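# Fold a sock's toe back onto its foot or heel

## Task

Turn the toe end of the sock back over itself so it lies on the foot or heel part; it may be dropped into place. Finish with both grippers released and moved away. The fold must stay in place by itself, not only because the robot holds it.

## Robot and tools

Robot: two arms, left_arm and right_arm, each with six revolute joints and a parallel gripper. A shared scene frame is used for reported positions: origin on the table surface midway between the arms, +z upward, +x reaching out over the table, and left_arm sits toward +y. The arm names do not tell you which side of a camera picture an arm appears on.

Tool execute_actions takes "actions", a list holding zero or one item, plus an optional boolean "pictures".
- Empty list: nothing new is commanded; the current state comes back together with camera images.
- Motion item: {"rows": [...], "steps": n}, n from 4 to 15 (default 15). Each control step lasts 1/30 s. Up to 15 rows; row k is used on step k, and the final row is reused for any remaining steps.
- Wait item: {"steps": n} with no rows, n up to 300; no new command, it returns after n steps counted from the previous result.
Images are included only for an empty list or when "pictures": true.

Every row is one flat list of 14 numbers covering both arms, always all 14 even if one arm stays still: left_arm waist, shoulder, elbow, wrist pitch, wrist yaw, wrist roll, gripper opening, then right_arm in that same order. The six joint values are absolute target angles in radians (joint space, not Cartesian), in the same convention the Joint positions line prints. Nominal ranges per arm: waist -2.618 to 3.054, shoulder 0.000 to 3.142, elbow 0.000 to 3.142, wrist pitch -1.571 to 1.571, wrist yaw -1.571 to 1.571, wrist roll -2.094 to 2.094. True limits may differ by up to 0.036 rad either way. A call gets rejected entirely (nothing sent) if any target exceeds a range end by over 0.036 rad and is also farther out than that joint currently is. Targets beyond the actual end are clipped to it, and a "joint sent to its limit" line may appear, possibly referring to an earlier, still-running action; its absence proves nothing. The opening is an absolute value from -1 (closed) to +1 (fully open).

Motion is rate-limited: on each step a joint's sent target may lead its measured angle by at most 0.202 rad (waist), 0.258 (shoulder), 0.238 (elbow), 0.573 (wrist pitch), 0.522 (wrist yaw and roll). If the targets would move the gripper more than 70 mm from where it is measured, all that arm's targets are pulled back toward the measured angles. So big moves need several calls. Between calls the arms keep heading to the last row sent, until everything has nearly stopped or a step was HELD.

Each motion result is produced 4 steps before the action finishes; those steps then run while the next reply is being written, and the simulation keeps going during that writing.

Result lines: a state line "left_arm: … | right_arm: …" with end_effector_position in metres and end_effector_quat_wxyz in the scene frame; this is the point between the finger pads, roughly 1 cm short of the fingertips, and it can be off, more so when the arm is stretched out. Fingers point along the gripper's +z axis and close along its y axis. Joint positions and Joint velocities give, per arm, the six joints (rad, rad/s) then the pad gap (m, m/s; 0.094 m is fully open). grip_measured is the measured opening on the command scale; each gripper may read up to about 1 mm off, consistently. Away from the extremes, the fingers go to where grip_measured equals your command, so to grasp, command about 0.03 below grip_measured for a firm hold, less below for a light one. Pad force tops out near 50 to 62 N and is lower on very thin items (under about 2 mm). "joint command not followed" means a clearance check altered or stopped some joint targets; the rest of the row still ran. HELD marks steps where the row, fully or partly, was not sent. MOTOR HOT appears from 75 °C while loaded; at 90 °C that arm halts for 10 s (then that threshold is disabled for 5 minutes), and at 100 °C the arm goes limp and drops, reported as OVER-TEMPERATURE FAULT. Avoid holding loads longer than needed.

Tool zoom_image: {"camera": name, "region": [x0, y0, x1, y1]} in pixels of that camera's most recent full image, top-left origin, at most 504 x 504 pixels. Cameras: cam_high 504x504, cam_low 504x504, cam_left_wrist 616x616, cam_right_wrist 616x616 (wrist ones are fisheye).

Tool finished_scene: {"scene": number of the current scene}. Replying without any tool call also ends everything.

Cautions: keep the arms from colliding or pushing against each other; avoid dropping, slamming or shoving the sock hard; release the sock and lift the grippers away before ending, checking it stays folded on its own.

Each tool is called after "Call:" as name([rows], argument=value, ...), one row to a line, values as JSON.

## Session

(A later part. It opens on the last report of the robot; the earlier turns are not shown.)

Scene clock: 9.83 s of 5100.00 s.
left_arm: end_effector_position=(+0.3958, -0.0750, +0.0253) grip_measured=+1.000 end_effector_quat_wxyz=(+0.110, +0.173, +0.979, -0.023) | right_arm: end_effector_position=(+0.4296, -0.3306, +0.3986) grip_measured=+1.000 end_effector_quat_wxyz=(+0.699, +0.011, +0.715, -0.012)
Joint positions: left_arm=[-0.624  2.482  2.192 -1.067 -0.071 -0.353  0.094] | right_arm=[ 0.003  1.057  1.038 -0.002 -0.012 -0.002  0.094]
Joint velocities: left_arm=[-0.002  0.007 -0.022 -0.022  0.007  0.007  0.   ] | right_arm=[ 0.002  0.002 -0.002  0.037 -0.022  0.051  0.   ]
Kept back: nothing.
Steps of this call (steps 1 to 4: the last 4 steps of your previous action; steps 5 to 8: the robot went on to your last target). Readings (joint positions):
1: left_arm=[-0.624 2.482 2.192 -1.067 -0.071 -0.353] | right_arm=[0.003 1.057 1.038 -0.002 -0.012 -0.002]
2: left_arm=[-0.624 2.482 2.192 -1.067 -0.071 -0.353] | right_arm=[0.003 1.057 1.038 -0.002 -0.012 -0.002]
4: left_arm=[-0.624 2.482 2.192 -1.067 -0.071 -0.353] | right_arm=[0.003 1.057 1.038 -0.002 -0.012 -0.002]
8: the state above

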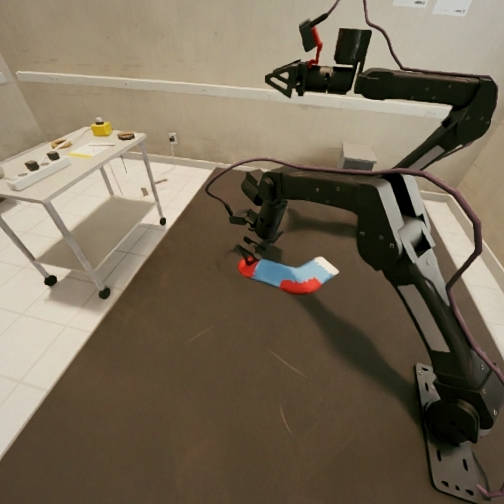

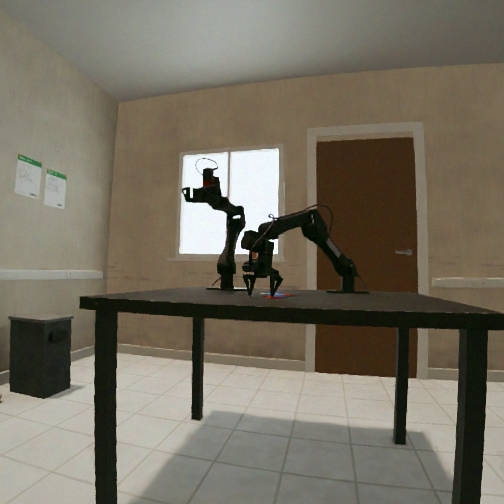

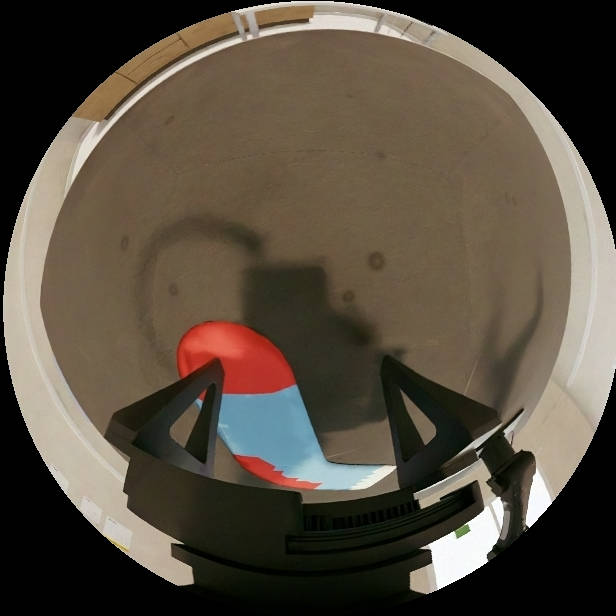

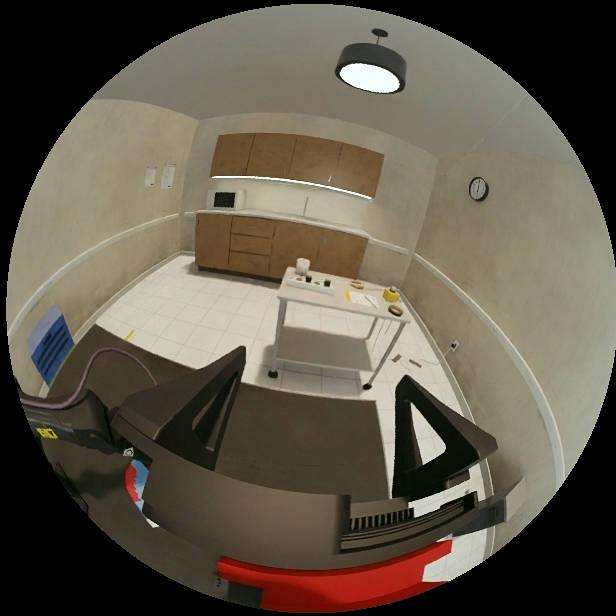

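Call:
execute_actions([
  {"rows": [[-0.63,2.44,2.215,-1.095,-0.085,-0.357,1,0.003,1.057,1.038,0.002,-0.012,-0.002,1],[-0.63,2.432,2.228,-1.11,-0.085,-0.357,1,0.003,1.057,1.038,0.002,-0.012,-0.002,1],[-0.63,2.425,2.238,-1.13,-0.085,-0.357,1,0.003,1.057,1.038,0.002,-0.012,-0.002,1],[-0.63,2.418,2.246,-1.15,-0.085,-0.357,1,0.003,1.057,1.038,0.002,-0.012,-0.002,1],[-0.625,2.412,2.252,-1.17,-0.09,-0.37,1,0.003,1.057,1.038,0.002,-0.012,-0.002,1],[-0.62,2.412,2.252,-1.185,-0.095,-0.39,1,0.003,1.057,1.038,0.002,-0.012,-0.002,1],[-0.613,2.412,2.252,-1.19,-0.1,-0.42,1,0.003,1.057,1.038,0.002,-0.012,-0.002,1],[-0.606,2.412,2.252,-1.19,-0.105,-0.45,1,0.003,1.057,1.038,0.002,-0.012,-0.002,1],[-0.598,2.412,2.252,-1.19,-0.11,-0.48,1,0.003,1.057,1.038,0.002,-0.012,-0.002,1],[-0.59,2.412,2.252,-1.19,-0.115,-0.51,1,0.003,1.057,1.038,0.002,-0.012,-0.002,1],[-0.582,2.412,2.252,-1.19,-0.12,-0.54,1,0.003,1.057,1.038,0.002,-0.012,-0.002,1],[-0.575,2.412,2.252,-1.19,-0.124,-0.565,1,0.003,1.057,1.038,0.002,-0.012,-0.002,1],[-0.569,2.412,2.252,-1.19,-0.127,-0.582,1,0.003,1.057,1.038,0.002,-0.012,-0.002,1],[-0.564,2.412,2.252,-1.19,-0.128,-0.592,1,0.003,1.057,1.038,0.002,-0.012,-0.002,1],[-0.561,2.412,2.252,-1.19,-0.128,-0.597,1,0.003,1.057,1.038,0.002,-0.012,-0.002,1]], "steps": 15},
])

Call:
execute_actions([
  {"steps": 14},
], pictures=true)

Scene clock: 11.13 s of 5100.00 s.
left_arm: end_effector_position=(+0.3926, -0.0630, +0.0543) grip_measured=+1.000 end_effector_quat_wxyz=(+0.107, +0.125, +0.986, -0.019) | right_arm: end_effector_position=(+0.4296, -0.3306, +0.3986) grip_measured=+1.000 end_effector_quat_wxyz=(+0.699, +0.011, +0.715, -0.012)
Joint positions: left_arm=[-0.615  2.437  2.228 -1.159 -0.085 -0.441  0.094] | right_arm=[ 0.003  1.057  1.038 -0.002 -0.012 -0.002  0.094]
Joint velocities: left_arm=[ 0.139 -0.085  0.051 -0.081 -0.139 -0.623  0.   ] | right_arm=[ 0.002 -0.002  0.002 -0.051 -0.007  0.007  0.   ]
Steps of this call (steps 1 to 15: the robot went on to your last target; steps 16 to 28: nothing new was sent; steps 29 to 39: the first 11 steps of this action). Readings (joint positions):
29: left_arm=[-0.624 2.481 2.192 -1.069 -0.071 -0.353] | right_arm=[0.003 1.057 1.038 -0.002 -0.012 -0.002]
30: left_arm=[-0.624 2.480 2.192 -1.073 -0.071 -0.353] | right_arm=[0.003 1.057 1.038 -0.002 -0.012 -0.002]
32: left_arm=[-0.624 2.476 2.199 -1.094 -0.071 -0.353] | right_arm=[0.003 1.057 1.038 -0.002 -0.012 -0.002]
36: left_arm=[-0.623 2.453 2.220 -1.142 -0.077 -0.383] | right_arm=[0.003 1.057 1.038 -0.002 -0.012 -0.002]
39: the state above

Scene clock: 11.60 s of 5100.00 s.
left_arm: end_effector_position=(+0.4106, -0.0322, +0.0564) grip_measured=+1.000 end_effector_quat_wxyz=(+0.109, +0.024, +0.994, -0.008) | right_arm: end_effector_position=(+0.4296, -0.3306, +0.3986) grip_measured=+1.000 end_effector_quat_wxyz=(+0.699, +0.011, +0.715, -0.012)
Joint positions: left_arm=[-0.557  2.434  2.23  -1.178 -0.112 -0.585  0.094] | right_arm=[ 0.003  1.057  1.038 -0.002 -0.012 -0.002  0.094]
Joint velocities: left_arm=[ 0.017 -0.002 -0.002 -0.081  0.051 -0.051  0.   ] | right_arm=[-0.007  0.007 -0.017 -0.037  0.037  0.037  0.   ]
Kept back: nothing.
Steps of this call (steps 1 to 4: the last 4 steps of your previous action; steps 5 to 14: the robot went on to your last target). Readings (joint positions):
1: left_arm=[-0.609 2.435 2.229 -1.162 -0.088 -0.463] | right_arm=[0.003 1.057 1.038 -0.002 -0.012 -0.002]
2: left_arm=[-0.602 2.434 2.230 -1.165 -0.091 -0.485] | right_arm=[0.003 1.057 1.038 -0.002 -0.012 -0.002]
4: left_arm=[-0.585 2.434 2.230 -1.169 -0.098 -0.522] | right_arm=[0.003 1.057 1.038 -0.002 -0.012 -0.002]
8: left_arm=[-0.559 2.434 2.230 -1.175 -0.109 -0.564] | right_arm=[0.003 1.057 1.038 -0.002 -0.012 -0.002]
14: the state above

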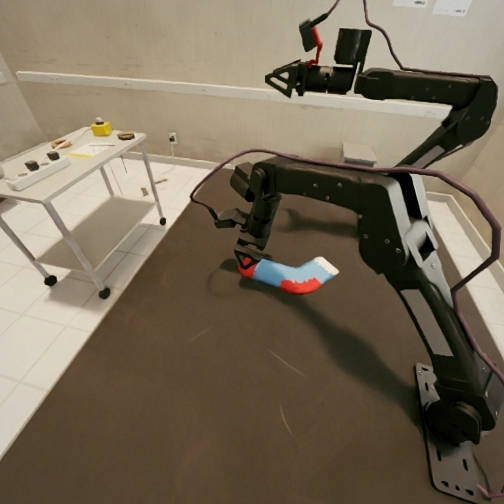

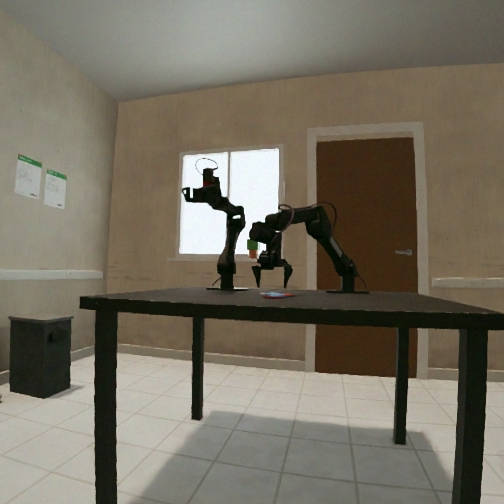

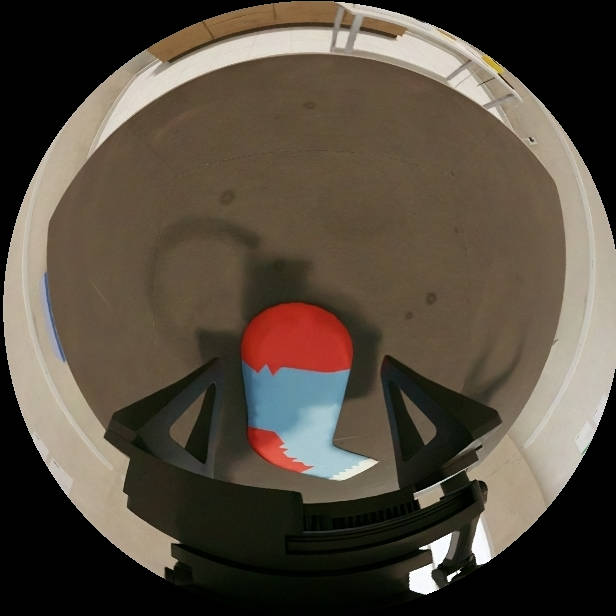

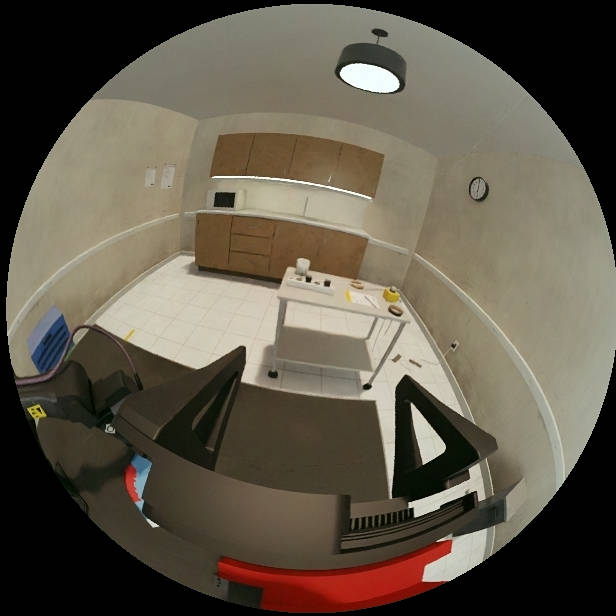

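Call:
execute_actions([
  {"rows": [[-0.558,2.411,2.222,-1.16,-0.128,-0.59,1,0.003,1.057,1.038,0.002,-0.012,-0.002,1],[-0.555,2.41,2.208,-1.146,-0.128,-0.585,1,0.003,1.057,1.038,0.002,-0.012,-0.002,1],[-0.552,2.409,2.193,-1.132,-0.128,-0.58,1,0.003,1.057,1.038,0.002,-0.012,-0.002,1],[-0.55,2.408,2.178,-1.118,-0.128,-0.575,1,0.003,1.057,1.038,0.002,-0.012,-0.002,1],[-0.55,2.407,2.163,-1.104,-0.128,-0.57,1,0.003,1.057,1.038,0.002,-0.012,-0.002,1],[-0.55,2.406,2.148,-1.09,-0.128,-0.565,1,0.003,1.057,1.038,0.002,-0.012,-0.002,1],[-0.55,2.404,2.133,-1.076,-0.128,-0.56,1,0.003,1.057,1.038,0.002,-0.012,-0.002,1],[-0.55,2.403,2.118,-1.062,-0.128,-0.555,1,0.003,1.057,1.038,0.002,-0.012,-0.002,1],[-0.55,2.402,2.104,-1.049,-0.128,-0.55,1,0.003,1.057,1.038,0.002,-0.012,-0.002,1],[-0.55,2.401,2.091,-1.037,-0.128,-0.55,1,0.003,1.057,1.038,0.002,-0.012,-0.002,1],[-0.55,2.4,2.079,-1.026,-0.128,-0.55,1,0.003,1.057,1.038,0.002,-0.012,-0.002,1],[-0.55,2.399,2.068,-1.017,-0.128,-0.55,1,0.003,1.057,1.038,0.002,-0.012,-0.002,1],[-0.55,2.398,2.059,-1.01,-0.128,-0.55,1,0.003,1.057,1.038,0.002,-0.012,-0.002,1],[-0.55,2.397,2.051,-1.004,-0.128,-0.55,1,0.003,1.057,1.038,0.002,-0.012,-0.002,1],[-0.55,2.396,2.044,-1.0,-0.128,-0.55,1,0.003,1.057,1.038,0.002,-0.012,-0.002,1]], "steps": 15},
])

Call:
execute_actions([
  {"steps": 14},
], pictures=true)

Call:
zoom_image(camera="cam_low", region=[240, 260, 310, 310])

Scene clock: 12.67 s of 5100.00 s.
left_arm: end_effector_position=(+0.4044, -0.0275, +0.0258) grip_measured=+1.000 end_effector_quat_wxyz=(+0.098, +0.035, +0.995, +0.001) | right_arm: end_effector_position=(+0.4296, -0.3306, +0.3986) grip_measured=+1.000 end_effector_quat_wxyz=(+0.699, +0.011, +0.715, -0.012)
Joint positions: left_arm=[-0.557  2.431  2.109 -1.087 -0.112 -0.565  0.094] | right_arm=[ 0.003  1.057  1.038 -0.002 -0.012 -0.002  0.094]
Joint velocities: left_arm=[-0.002 -0.012 -0.398  0.286 -0.037  0.139  0.   ] | right_arm=[-0.002 -0.007 -0.017  0.022 -0.022  0.095  0.   ]
Steps of this call (steps 1 to 21: the robot went on to your last target; steps 22 to 32: the first 11 steps of this action). Readings (joint positions):
22: left_arm=[-0.557 2.434 2.230 -1.179 -0.112 -0.592] | right_arm=[0.003 1.057 1.038 -0.002 -0.012 -0.002]
23: left_arm=[-0.557 2.434 2.227 -1.175 -0.112 -0.592] | right_arm=[0.003 1.057 1.038 -0.002 -0.012 -0.002]
25: left_arm=[-0.557 2.433 2.214 -1.160 -0.112 -0.589] | right_arm=[0.003 1.057 1.038 -0.002 -0.012 -0.002]
29: left_arm=[-0.557 2.431 2.156 -1.118 -0.112 -0.576] | right_arm=[0.003 1.057 1.038 -0.002 -0.012 -0.002]
32: the state above

Scene clock: 13.13 s of 5100.00 s.
left_arm: end_effector_position=(+0.4093, -0.0302, +0.0228) grip_measured=+1.000 end_effector_quat_wxyz=(+0.114, +0.038, +0.993, -0.009) | right_arm: end_effector_position=(+0.4296, -0.3306, +0.3986) grip_measured=+1.000 end_effector_quat_wxyz=(+0.699, +0.011, +0.715, -0.012)
Joint positions: left_arm=[-0.556  2.414  2.058 -1.016 -0.114 -0.555  0.094] | right_arm=[ 0.003  1.057  1.038 -0.002 -0.012 -0.002  0.094]
Joint velocities: left_arm=[-0.002 -0.012 -0.012  0.022 -0.066 -0.007  0.   ] | right_arm=[-0.017  0.002 -0.027 -0.066  0.022  0.007  0.   ]
Kept back: nothing.
Steps of this call (steps 1 to 4: the last 4 steps of your previous action; steps 5 to 14: the robot went on to your last target). Readings (joint positions):
1: left_arm=[-0.557 2.431 2.096 -1.077 -0.112 -0.564] | right_arm=[0.003 1.057 1.038 -0.002 -0.012 -0.002]
2: left_arm=[-0.556 2.425 2.089 -1.069 -0.113 -0.562] | right_arm=[0.003 1.057 1.038 -0.002 -0.012 -0.002]
4: left_arm=[-0.556 2.416 2.074 -1.047 -0.113 -0.559] | right_arm=[0.003 1.057 1.038 -0.002 -0.012 -0.002]
8: left_arm=[-0.556 2.414 2.061 -1.027 -0.114 -0.557] | right_arm=[0.003 1.057 1.038 -0.002 -0.012 -0.002]
14: the state above

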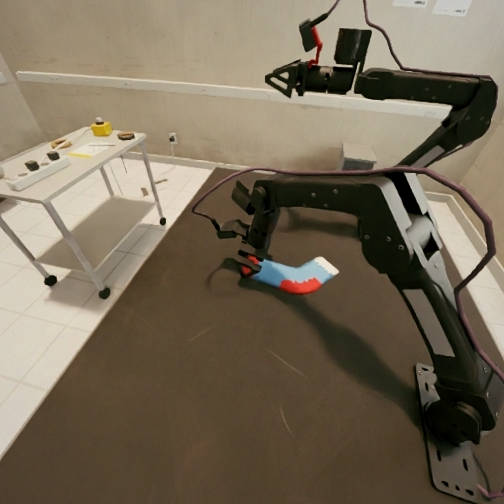

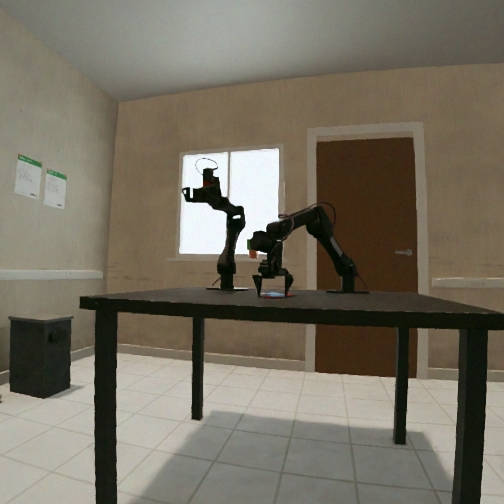

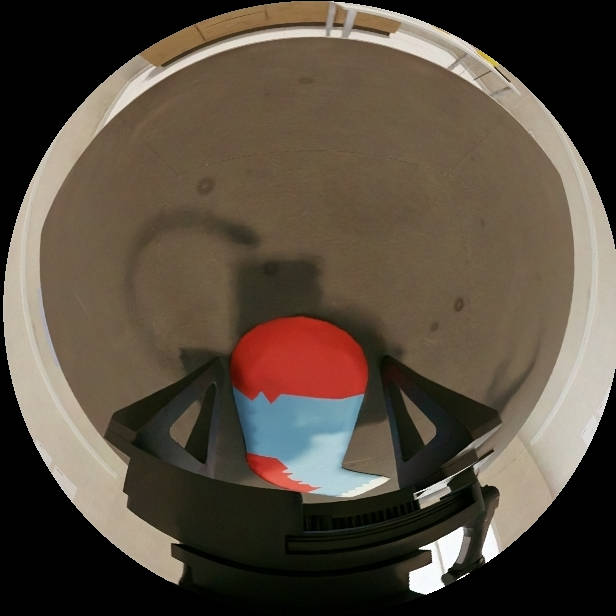

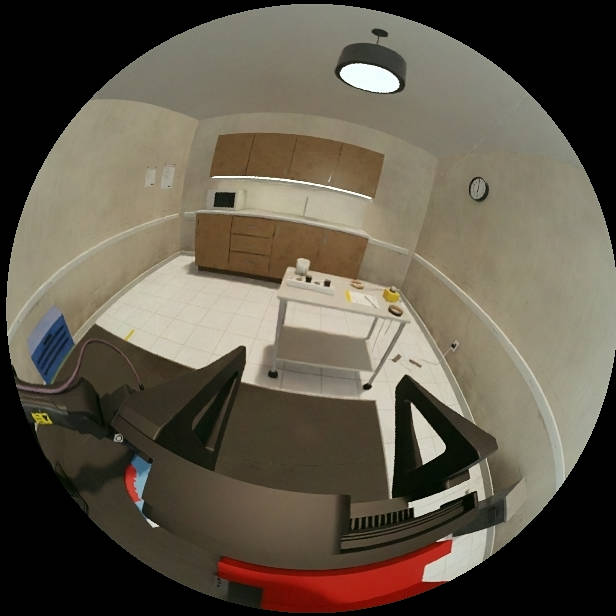

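Region (240, 260, 310, 310) of cam_low's 504x504 image, scaled by 7.200, with more detail than that image has; it fills the top 360 rows of this view, and the rest is white.

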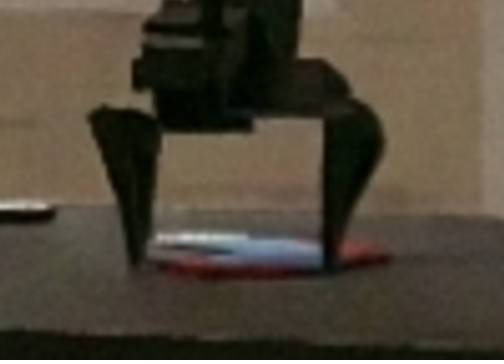

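Call:
execute_actions(actions=[])

Scene clock: 13.80 s of 5100.00 s.
left_arm: end_effector_position=(+0.4100, -0.0307, +0.0229) grip_measured=+1.000 end_effector_quat_wxyz=(+0.116, +0.038, +0.993, -0.010) | right_arm: end_effector_position=(+0.4296, -0.3306, +0.3986) grip_measured=+1.000 end_effector_quat_wxyz=(+0.699, +0.011, +0.715, -0.012)
Joint positions: left_arm=[-0.556  2.414  2.058 -1.012 -0.114 -0.554  0.094] | right_arm=[ 0.003  1.057  1.038 -0.002 -0.012 -0.002  0.094]
Joint velocities: left_arm=[-0.017 -0.017 -0.007 -0.11  -0.051 -0.037  0.   ] | right_arm=[-0.007  0.012  0.012  0.095 -0.022 -0.037  0.   ]
Kept back: nothing.
Steps of this call (steps 1 to 20: the robot went on to your last target). Readings (joint positions):
1: left_arm=[-0.556 2.414 2.058 -1.015 -0.114 -0.555] | right_arm=[0.003 1.057 1.038 -0.002 -0.012 -0.002]
2: left_arm=[-0.556 2.414 2.058 -1.014 -0.114 -0.555] | right_arm=[0.003 1.057 1.038 -0.002 -0.012 -0.002]
4: left_arm=[-0.556 2.414 2.058 -1.014 -0.114 -0.555] | right_arm=[0.003 1.057 1.038 -0.002 -0.012 -0.002]
8: left_arm=[-0.556 2.414 2.058 -1.013 -0.114 -0.555] | right_arm=[0.003 1.057 1.038 -0.002 -0.012 -0.002]
20: the state above

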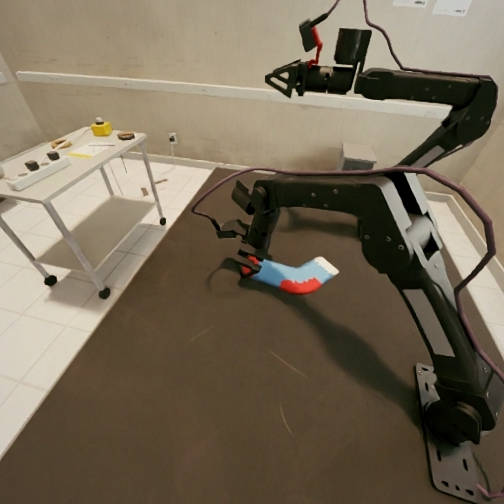

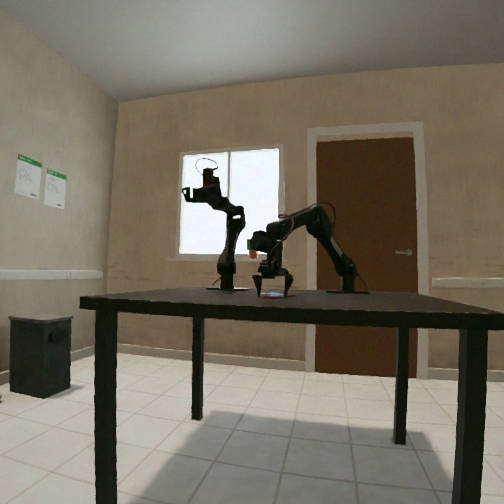

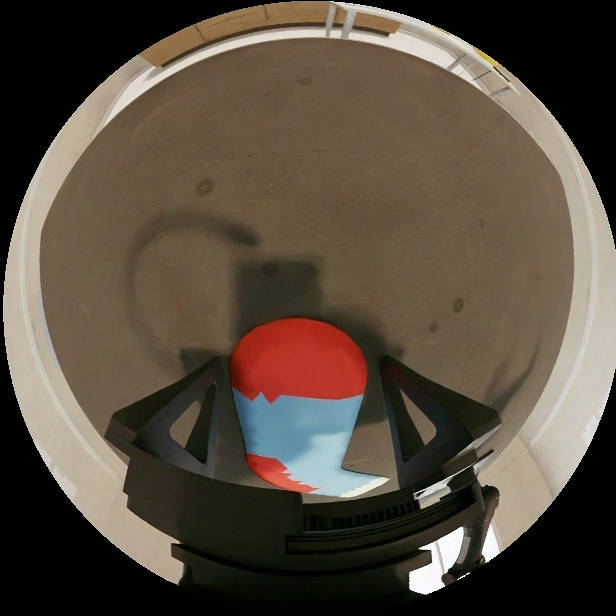

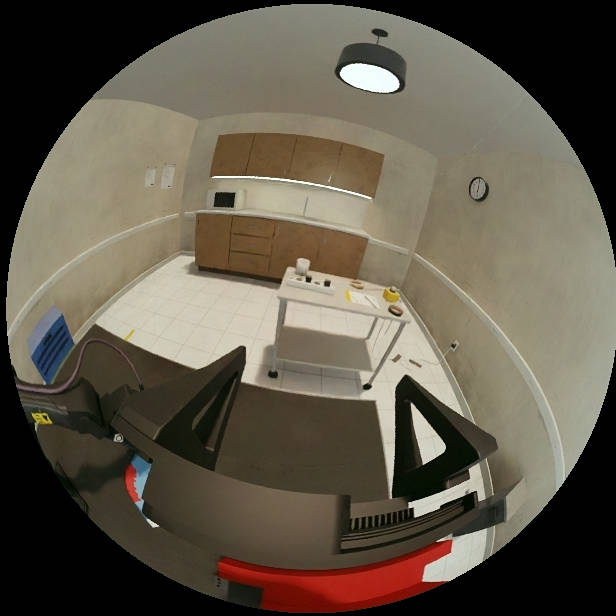

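Press slightly lower and close partially.

Call:
execute_actions([
  {"rows":[[-0.55,2.398,2.035,-1.0,-0.128,-0.55,1,0.003,1.057,1.038,0.002,-0.012,-0.002,1],[-0.55,2.40,2.03,-1.0,-0.128,-0.55,1,0.003,1.057,1.038,0.002,-0.012,-0.002,1],[-0.55,2.402,2.025,-1.0,-0.128,-0.55,1,0.003,1.057,1.038,0.002,-0.012,-0.002,1],[-0.55,2.402,2.025,-1.0,-0.128,-0.55,1,0.003,1.057,1.038,0.002,-0.012,-0.002,1],[-0.55,2.402,2.025,-1.0,-0.128,-0.55,0.9,0.003,1.057,1.038,0.002,-0.012,-0.002,1],[-0.55,2.402,2.025,-1.0,-0.128,-0.55,0.8,0.003,1.057,1.038,0.002,-0.012,-0.002,1],[-0.55,2.402,2.025,-1.0,-0.128,-0.55,0.7,0.003,1.057,1.038,0.002,-0.012,-0.002,1],[-0.55,2.402,2.025,-1.0,-0.128,-0.55,0.6,0.003,1.057,1.038,0.002,-0.012,-0.002,1],[-0.55,2.402,2.025,-1.0,-0.128,-0.55,0.5,0.003,1.057,1.038,0.002,-0.012,-0.002,1],[-0.55,2.402,2.025,-1.0,-0.128,-0.55,0.4,0.003,1.057,1.038,0.002,-0.012,-0.002,1],[-0.55,2.402,2.025,-1.0,-0.128,-0.55,0.3,0.003,1.057,1.038,0.002,-0.012,-0.002,1],[-0.55,2.402,2.025,-1.0,-0.128,-0.55,0.2,0.003,1.057,1.038,0.002,-0.012,-0.002,1]],"steps":15},
])

Call:
execute_actions([
  {"steps":10},
], pictures=true)

Scene clock: 14.63 s of 5100.00 s.
left_arm: end_effector_position=(+0.4111, -0.0315, +0.0219) grip_measured=+0.357 end_effector_quat_wxyz=(+0.118, +0.038, +0.992, -0.013) | right_arm: end_effector_position=(+0.4296, -0.3306, +0.3986) grip_measured=+1.000 end_effector_quat_wxyz=(+0.699, +0.011, +0.715, -0.012)
Joint positions: left_arm=[-0.555  2.412  2.048 -0.997 -0.113 -0.554  0.064] | right_arm=[ 0.003  1.057  1.038 -0.002 -0.012 -0.002  0.094]
Joint velocities: left_arm=[-0.002 -0.007 -0.022 -0.007 -0.051 -0.066 -0.11 ] | right_arm=[-0.012  0.002 -0.007  0.037 -0.081  0.007  0.   ]
Steps of this call (steps 1 to 14: the robot went on to your last target; steps 15 to 25: the first 11 steps of this action). Readings (joint positions):
15: left_arm=[-0.556 2.414 2.056 -1.011 -0.114 -0.554] | right_arm=[0.003 1.057 1.038 -0.002 -0.012 -0.002]
16: left_arm=[-0.556 2.414 2.054 -1.009 -0.114 -0.554] | right_arm=[0.003 1.057 1.038 -0.002 -0.012 -0.002]
18: left_arm=[-0.556 2.412 2.051 -1.006 -0.114 -0.554] | right_arm=[0.003 1.057 1.038 -0.002 -0.012 -0.002]
22: left_arm=[-0.556 2.412 2.048 -0.998 -0.112 -0.554] | right_arm=[0.003 1.057 1.038 -0.002 -0.012 -0.002]
25: the state above

Scene clock: 14.97 s of 5100.00 s.
left_arm: end_effector_position=(+0.4112, -0.0315, +0.0219) grip_measured=+0.202 end_effector_quat_wxyz=(+0.119, +0.038, +0.992, -0.013) | right_arm: end_effector_position=(+0.4296, -0.3306, +0.3986) grip_measured=+1.000 end_effector_quat_wxyz=(+0.699, +0.011, +0.715, -0.012)
Joint positions: left_arm=[-0.555  2.412  2.048 -0.996 -0.113 -0.554  0.056] | right_arm=[ 0.003  1.057  1.038 -0.002 -0.012 -0.002  0.094]
Joint velocities: left_arm=[-0.007  0.007 -0.046 -0.007  0.066 -0.066 -0.001] | right_arm=[-0.032 -0.002 -0.007  0.007  0.022  0.007  0.   ]
Kept back: nothing.
Steps of this call (steps 1 to 4: the last 4 steps of your previous action; steps 5 to 10: the robot went on to your last target). Readings (joint positions):
1: left_arm=[-0.555 2.412 2.048 -0.997 -0.113 -0.554] | right_arm=[0.003 1.057 1.038 -0.002 -0.012 -0.002]
2: left_arm=[-0.555 2.412 2.048 -0.997 -0.113 -0.554] | right_arm=[0.003 1.057 1.038 -0.002 -0.012 -0.002]
4: left_arm=[-0.555 2.412 2.048 -0.996 -0.113 -0.554] | right_arm=[0.003 1.057 1.038 -0.002 -0.012 -0.002]
8: left_arm=[-0.555 2.412 2.048 -0.996 -0.113 -0.554] | right_arm=[0.003 1.057 1.038 -0.002 -0.012 -0.002]
10: the state above

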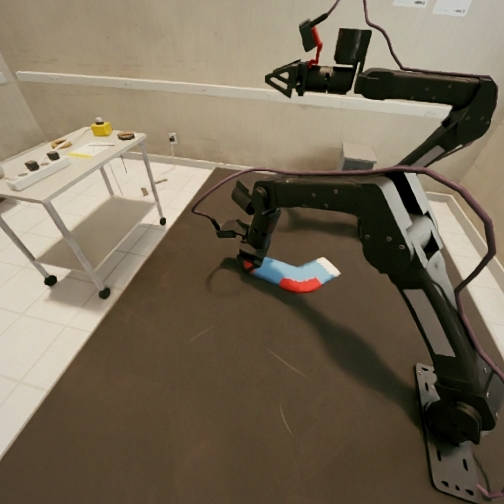

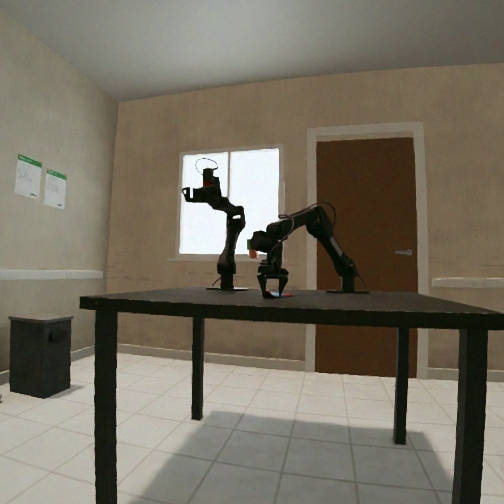

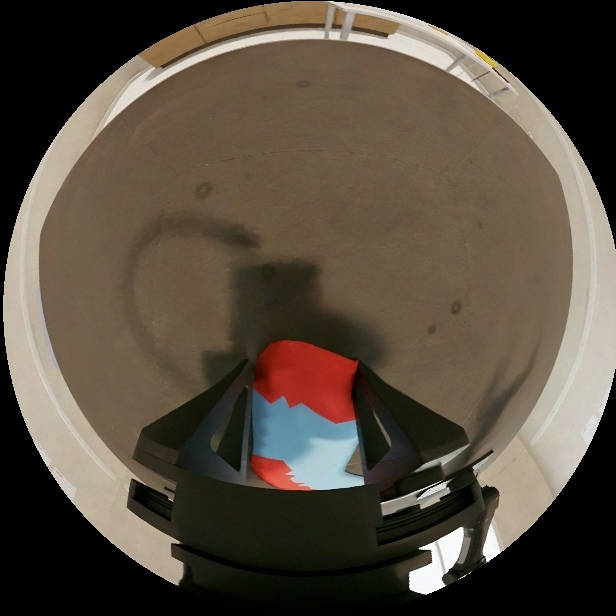

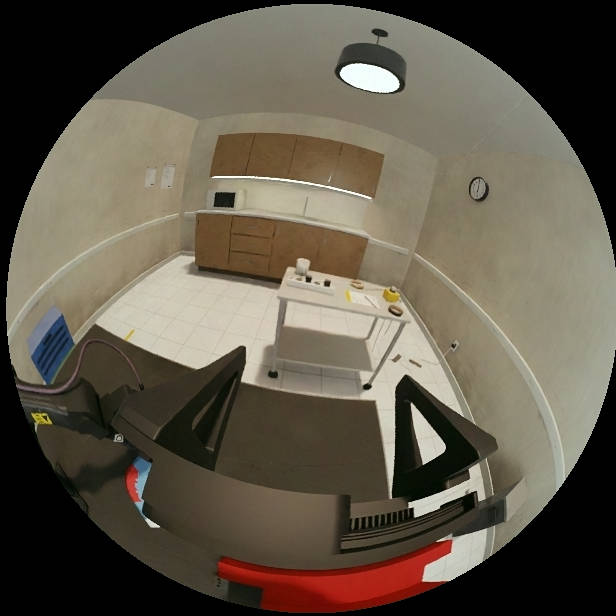

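Call:
execute_actions([
  {"rows":[[-0.55,2.402,2.025,-1.0,-0.128,-0.55,0.1,0.003,1.057,1.038,0.002,-0.012,-0.002,1],[-0.55,2.402,2.025,-1.0,-0.128,-0.55,0.0,0.003,1.057,1.038,0.002,-0.012,-0.002,1],[-0.55,2.402,2.025,-1.0,-0.128,-0.55,-0.1,0.003,1.057,1.038,0.002,-0.012,-0.002,1],[-0.55,2.402,2.025,-1.0,-0.128,-0.55,-0.2,0.003,1.057,1.038,0.002,-0.012,-0.002,1],[-0.55,2.402,2.025,-1.0,-0.128,-0.55,-0.3,0.003,1.057,1.038,0.002,-0.012,-0.002,1],[-0.55,2.402,2.025,-1.0,-0.128,-0.55,-0.4,0.003,1.057,1.038,0.002,-0.012,-0.002,1],[-0.55,2.402,2.025,-1.0,-0.128,-0.55,-0.5,0.003,1.057,1.038,0.002,-0.012,-0.002,1]],"steps":15},
], pictures=true)

Scene clock: 15.53 s of 5100.00 s.
left_arm: end_effector_position=(+0.4114, -0.0313, +0.0220) grip_measured=-0.497 end_effector_quat_wxyz=(+0.119, +0.038, +0.992, -0.012) | right_arm: end_effector_position=(+0.4296, -0.3306, +0.3986) grip_measured=+1.000 end_effector_quat_wxyz=(+0.699, +0.011, +0.715, -0.012)
Joint positions: left_arm=[-0.555  2.412  2.048 -0.996 -0.115 -0.554  0.024] | right_arm=[ 0.003  1.057  1.038 -0.002 -0.012 -0.002  0.094]
Joint velocities: left_arm=[-0.002 -0.007  0.017 -0.051 -0.022  0.037 -0.001] | right_arm=[-0.007 -0.022 -0.017 -0.037 -0.022 -0.022  0.   ]
Steps of this call (steps 1 to 6: the robot went on to your last target; steps 7 to 17: the first 11 steps of this action). Readings (joint positions):
7: left_arm=[-0.555 2.412 2.048 -0.996 -0.114 -0.554] | right_arm=[0.003 1.057 1.038 -0.002 -0.012 -0.002]
8: left_arm=[-0.555 2.412 2.048 -0.996 -0.114 -0.554] | right_arm=[0.003 1.057 1.038 -0.002 -0.012 -0.002]
10: left_arm=[-0.555 2.412 2.048 -0.996 -0.114 -0.554] | right_arm=[0.003 1.057 1.038 -0.002 -0.012 -0.002]
14: left_arm=[-0.555 2.412 2.048 -0.996 -0.115 -0.554] | right_arm=[0.003 1.057 1.038 -0.002 -0.012 -0.002]
17: the state above

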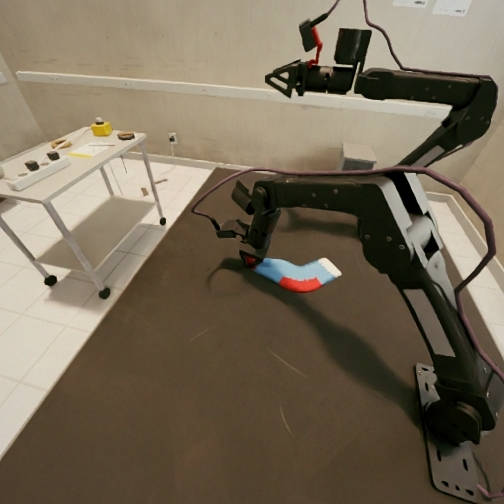

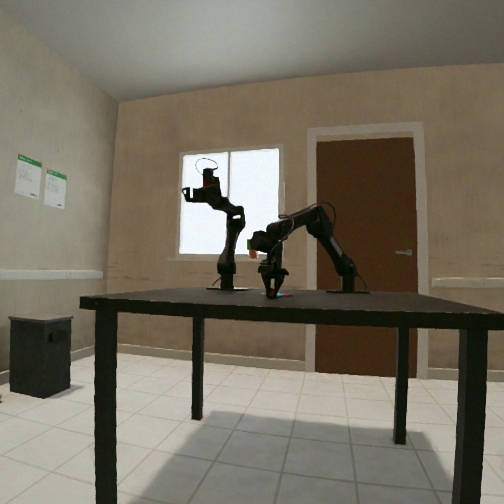

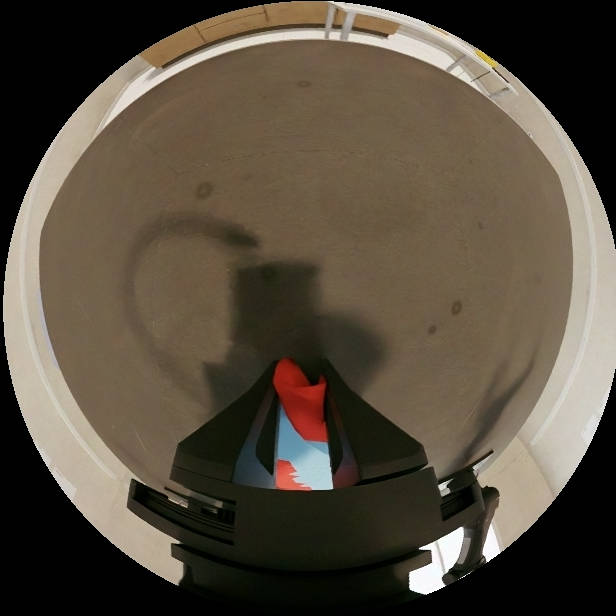

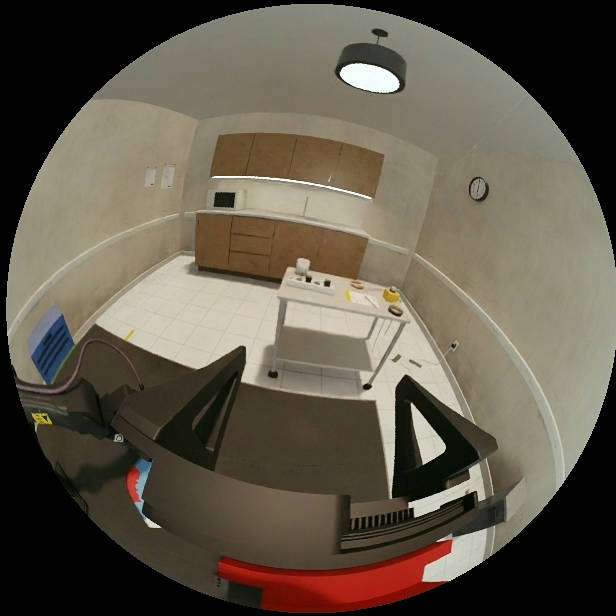

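The toe is bunched between the fingers. Close fully.

Call:
execute_actions([
  {"rows":[[-0.55,2.402,2.025,-1.0,-0.128,-0.55,-0.6,0.003,1.057,1.038,0.002,-0.012,-0.002,1],[-0.55,2.402,2.025,-1.0,-0.128,-0.55,-0.7,0.003,1.057,1.038,0.002,-0.012,-0.002,1],[-0.55,2.402,2.025,-1.0,-0.128,-0.55,-0.8,0.003,1.057,1.038,0.002,-0.012,-0.002,1],[-0.55,2.402,2.025,-1.0,-0.128,-0.55,-0.87,0.003,1.057,1.038,0.002,-0.012,-0.002,1],[-0.55,2.402,2.025,-1.0,-0.128,-0.55,-0.93,0.003,1.057,1.038,0.002,-0.012,-0.002,1]],"steps":14},
])

Scene clock: 16.07 s of 5100.00 s.
left_arm: end_effector_position=(+0.4118, -0.0308, +0.0220) grip_measured=-0.917 end_effector_quat_wxyz=(+0.120, +0.037, +0.992, -0.011) | right_arm: end_effector_position=(+0.4296, -0.3306, +0.3986) grip_measured=+1.000 end_effector_quat_wxyz=(+0.699, +0.011, +0.715, -0.012)
Joint positions: left_arm=[-0.555  2.412  2.048 -0.996 -0.118 -0.554  0.004] | right_arm=[ 0.003  1.057  1.038 -0.002 -0.012 -0.002  0.094]
Joint velocities: left_arm=[-0.002 -0.012  0.012  0.037 -0.007  0.051  0.001] | right_arm=[ 0.007 -0.002  0.007  0.022 -0.007 -0.022  0.   ]
Steps of this call (steps 1 to 4: the last 4 steps of your previous action; steps 5 to 6: the robot went on to your last target; steps 7 to 16: the first 10 steps of this action). Readings (joint positions):
7: left_arm=[-0.555 2.412 2.048 -0.996 -0.115 -0.554] | right_arm=[0.003 1.057 1.038 -0.002 -0.012 -0.002]
8: left_arm=[-0.555 2.412 2.048 -0.996 -0.115 -0.554] | right_arm=[0.003 1.057 1.038 -0.002 -0.012 -0.002]
10: left_arm=[-0.555 2.412 2.048 -0.996 -0.116 -0.554] | right_arm=[0.003 1.057 1.038 -0.002 -0.012 -0.002]
14: left_arm=[-0.555 2.412 2.048 -0.996 -0.118 -0.554] | right_arm=[0.003 1.057 1.038 -0.002 -0.012 -0.002]
16: the state above

Call:
execute_actions([
  {"rows":[[-0.552,2.385,2.03,-0.995,-0.132,-0.551,-0.93,0.003,1.057,1.038,0.002,-0.012,-0.002,1],[-0.555,2.37,2.025,-0.988,-0.137,-0.553,-0.93,0.003,1.057,1.038,0.002,-0.012,-0.002,1],[-0.558,2.355,2.015,-0.98,-0.143,-0.555,-0.93,0.003,1.057,1.038,0.002,-0.012,-0.002,1],[-0.562,2.34,2.0,-0.97,-0.15,-0.557,-0.93,0.003,1.057,1.038,0.002,-0.012,-0.002,1],[-0.566,2.325,1.985,-0.96,-0.158,-0.559,-0.93,0.003,1.057,1.038,0.002,-0.012,-0.002,1],[-0.57,2.31,1.968,-0.95,-0.166,-0.562,-0.93,0.003,1.057,1.038,0.002,-0.012,-0.002,1],[-0.575,2.295,1.95,-0.938,-0.174,-0.565,-0.93,0.003,1.057,1.038,0.002,-0.012,-0.002,1],[-0.58,2.28,1.933,-0.926,-0.183,-0.567,-0.93,0.003,1.057,1.038,0.002,-0.012,-0.002,1],[-0.585,2.266,1.915,-0.914,-0.191,-0.57,-0.93,0.003,1.057,1.038,0.002,-0.012,-0.002,1],[-0.589,2.252,1.897,-0.902,-0.2,-0.572,-0.93,0.003,1.057,1.038,0.002,-0.012,-0.002,1],[-0.594,2.238,1.879,-0.89,-0.209,-0.575,-0.93,0.003,1.057,1.038,0.002,-0.012,-0.002,1],[-0.599,2.224,1.861,-0.877,-0.217,-0.577,-0.93,0.003,1.057,1.038,0.002,-0.012,-0.002,1],[-0.604,2.21,1.843,-0.865,-0.226,-0.58,-0.93,0.003,1.057,1.038,0.002,-0.012,-0.002,1],[-0.608,2.197,1.825,-0.852,-0.234,-0.582,-0.93,0.003,1.057,1.038,0.002,-0.012,-0.002,1],[-0.613,2.183,1.808,-0.84,-0.243,-0.585,-0.93,0.003,1.057,1.038,0.002,-0.012,-0.002,1]],"steps":15},
])

Call:
execute_actions([
  {"steps":10},
], pictures=true)

Scene clock: 18.10 s of 5100.00 s.
left_arm: end_effector_position=(+0.4010, -0.0229, +0.0419) grip_measured=-0.917 end_effector_quat_wxyz=(+0.147, +0.038, +0.988, -0.004) | right_arm: end_effector_position=(+0.4296, -0.3306, +0.3986) grip_measured=+1.000 end_effector_quat_wxyz=(+0.699, +0.011, +0.715, -0.012)
Joint positions: left_arm=[-0.571  2.297  1.917 -0.944 -0.162 -0.562  0.004] | right_arm=[ 0.003  1.057  1.038 -0.002 -0.012 -0.002  0.094]
Joint velocities: left_arm=[-0.159 -0.447 -0.535  0.256 -0.271 -0.066 -0.   ] | right_arm=[0.002 0.007 0.022 0.007 0.022 0.007 0.   ]
Steps of this call (steps 1 to 4: the last 4 steps of your previous action; steps 5 to 15: the robot went on to your last target; steps 16 to 50: nothing new was sent; steps 51 to 61: the first 11 steps of this action). Readings (joint positions):
51: left_arm=[-0.555 2.411 2.048 -0.996 -0.118 -0.554] | right_arm=[0.003 1.057 1.038 -0.002 -0.012 -0.002]
52: left_arm=[-0.555 2.409 2.046 -0.994 -0.119 -0.554] | right_arm=[0.003 1.057 1.038 -0.002 -0.012 -0.002]
54: left_arm=[-0.555 2.396 2.030 -0.987 -0.122 -0.554] | right_arm=[0.003 1.057 1.038 -0.002 -0.012 -0.002]
58: left_arm=[-0.559 2.344 1.969 -0.968 -0.141 -0.557] | right_arm=[0.003 1.057 1.038 -0.002 -0.012 -0.002]
61: the state above

Scene clock: 18.43 s of 5100.00 s.
left_arm: end_effector_position=(+0.3926, -0.0312, +0.0607) grip_measured=-0.917 end_effector_quat_wxyz=(+0.188, +0.043, +0.981, -0.008) | right_arm: end_effector_position=(+0.4296, -0.3306, +0.3986) grip_measured=+1.000 end_effector_quat_wxyz=(+0.699, +0.011, +0.715, -0.012)
Joint positions: left_arm=[-0.612  2.21   1.821 -0.867 -0.214 -0.577  0.004] | right_arm=[ 0.003  1.057  1.038 -0.002 -0.012 -0.002  0.094]
Joint velocities: left_arm=[-0.007  0.002  0.002  0.183 -0.066 -0.007 -0.001] | right_arm=[ 0.007  0.007 -0.002  0.007 -0.007 -0.037  0.   ]
Kept back: nothing.
Steps of this call (steps 1 to 4: the last 4 steps of your previous action; steps 5 to 10: the robot went on to your last target). Readings (joint positions):
1: left_arm=[-0.576 2.282 1.900 -0.934 -0.170 -0.564] | right_arm=[0.003 1.057 1.038 -0.002 -0.012 -0.002]
2: left_arm=[-0.582 2.267 1.882 -0.923 -0.177 -0.566] | right_arm=[0.003 1.057 1.038 -0.002 -0.012 -0.002]
4: left_arm=[-0.595 2.238 1.847 -0.900 -0.192 -0.570] | right_arm=[0.003 1.057 1.038 -0.002 -0.012 -0.002]
8: left_arm=[-0.611 2.210 1.821 -0.877 -0.210 -0.576] | right_arm=[0.003 1.057 1.038 -0.002 -0.012 -0.002]
10: the state above

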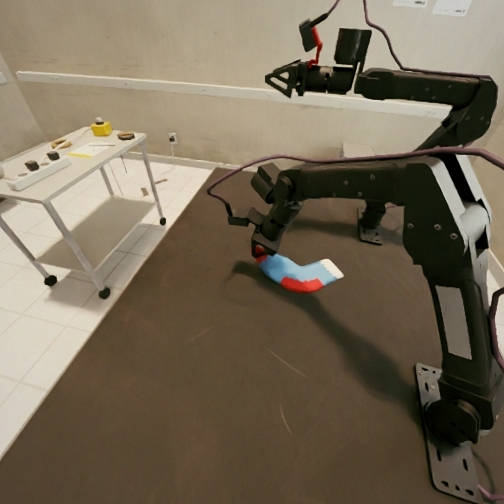

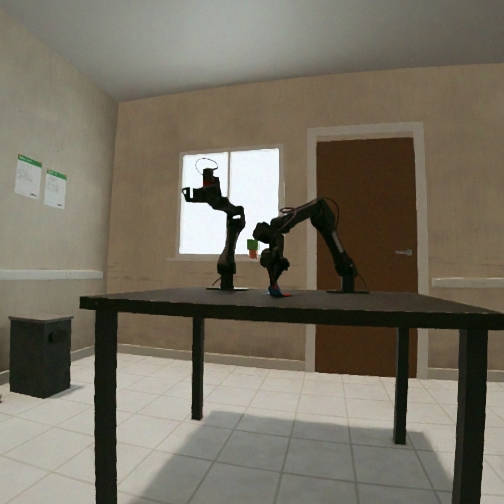

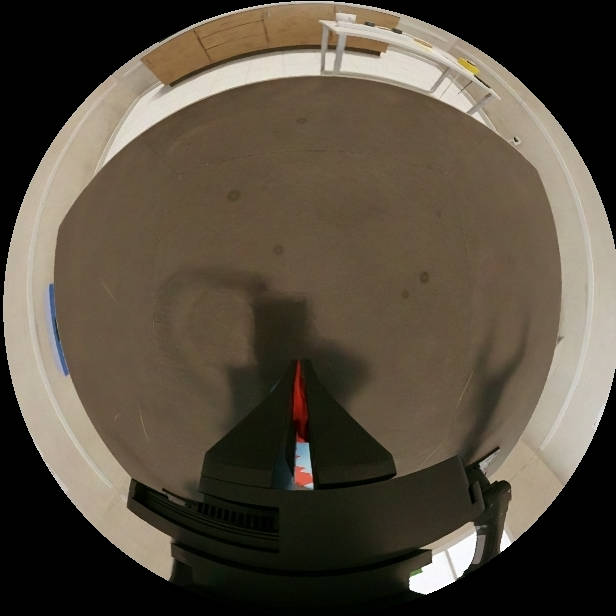

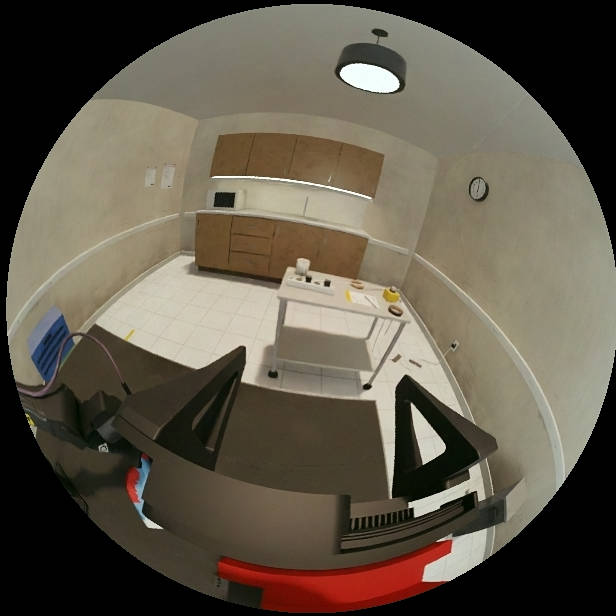

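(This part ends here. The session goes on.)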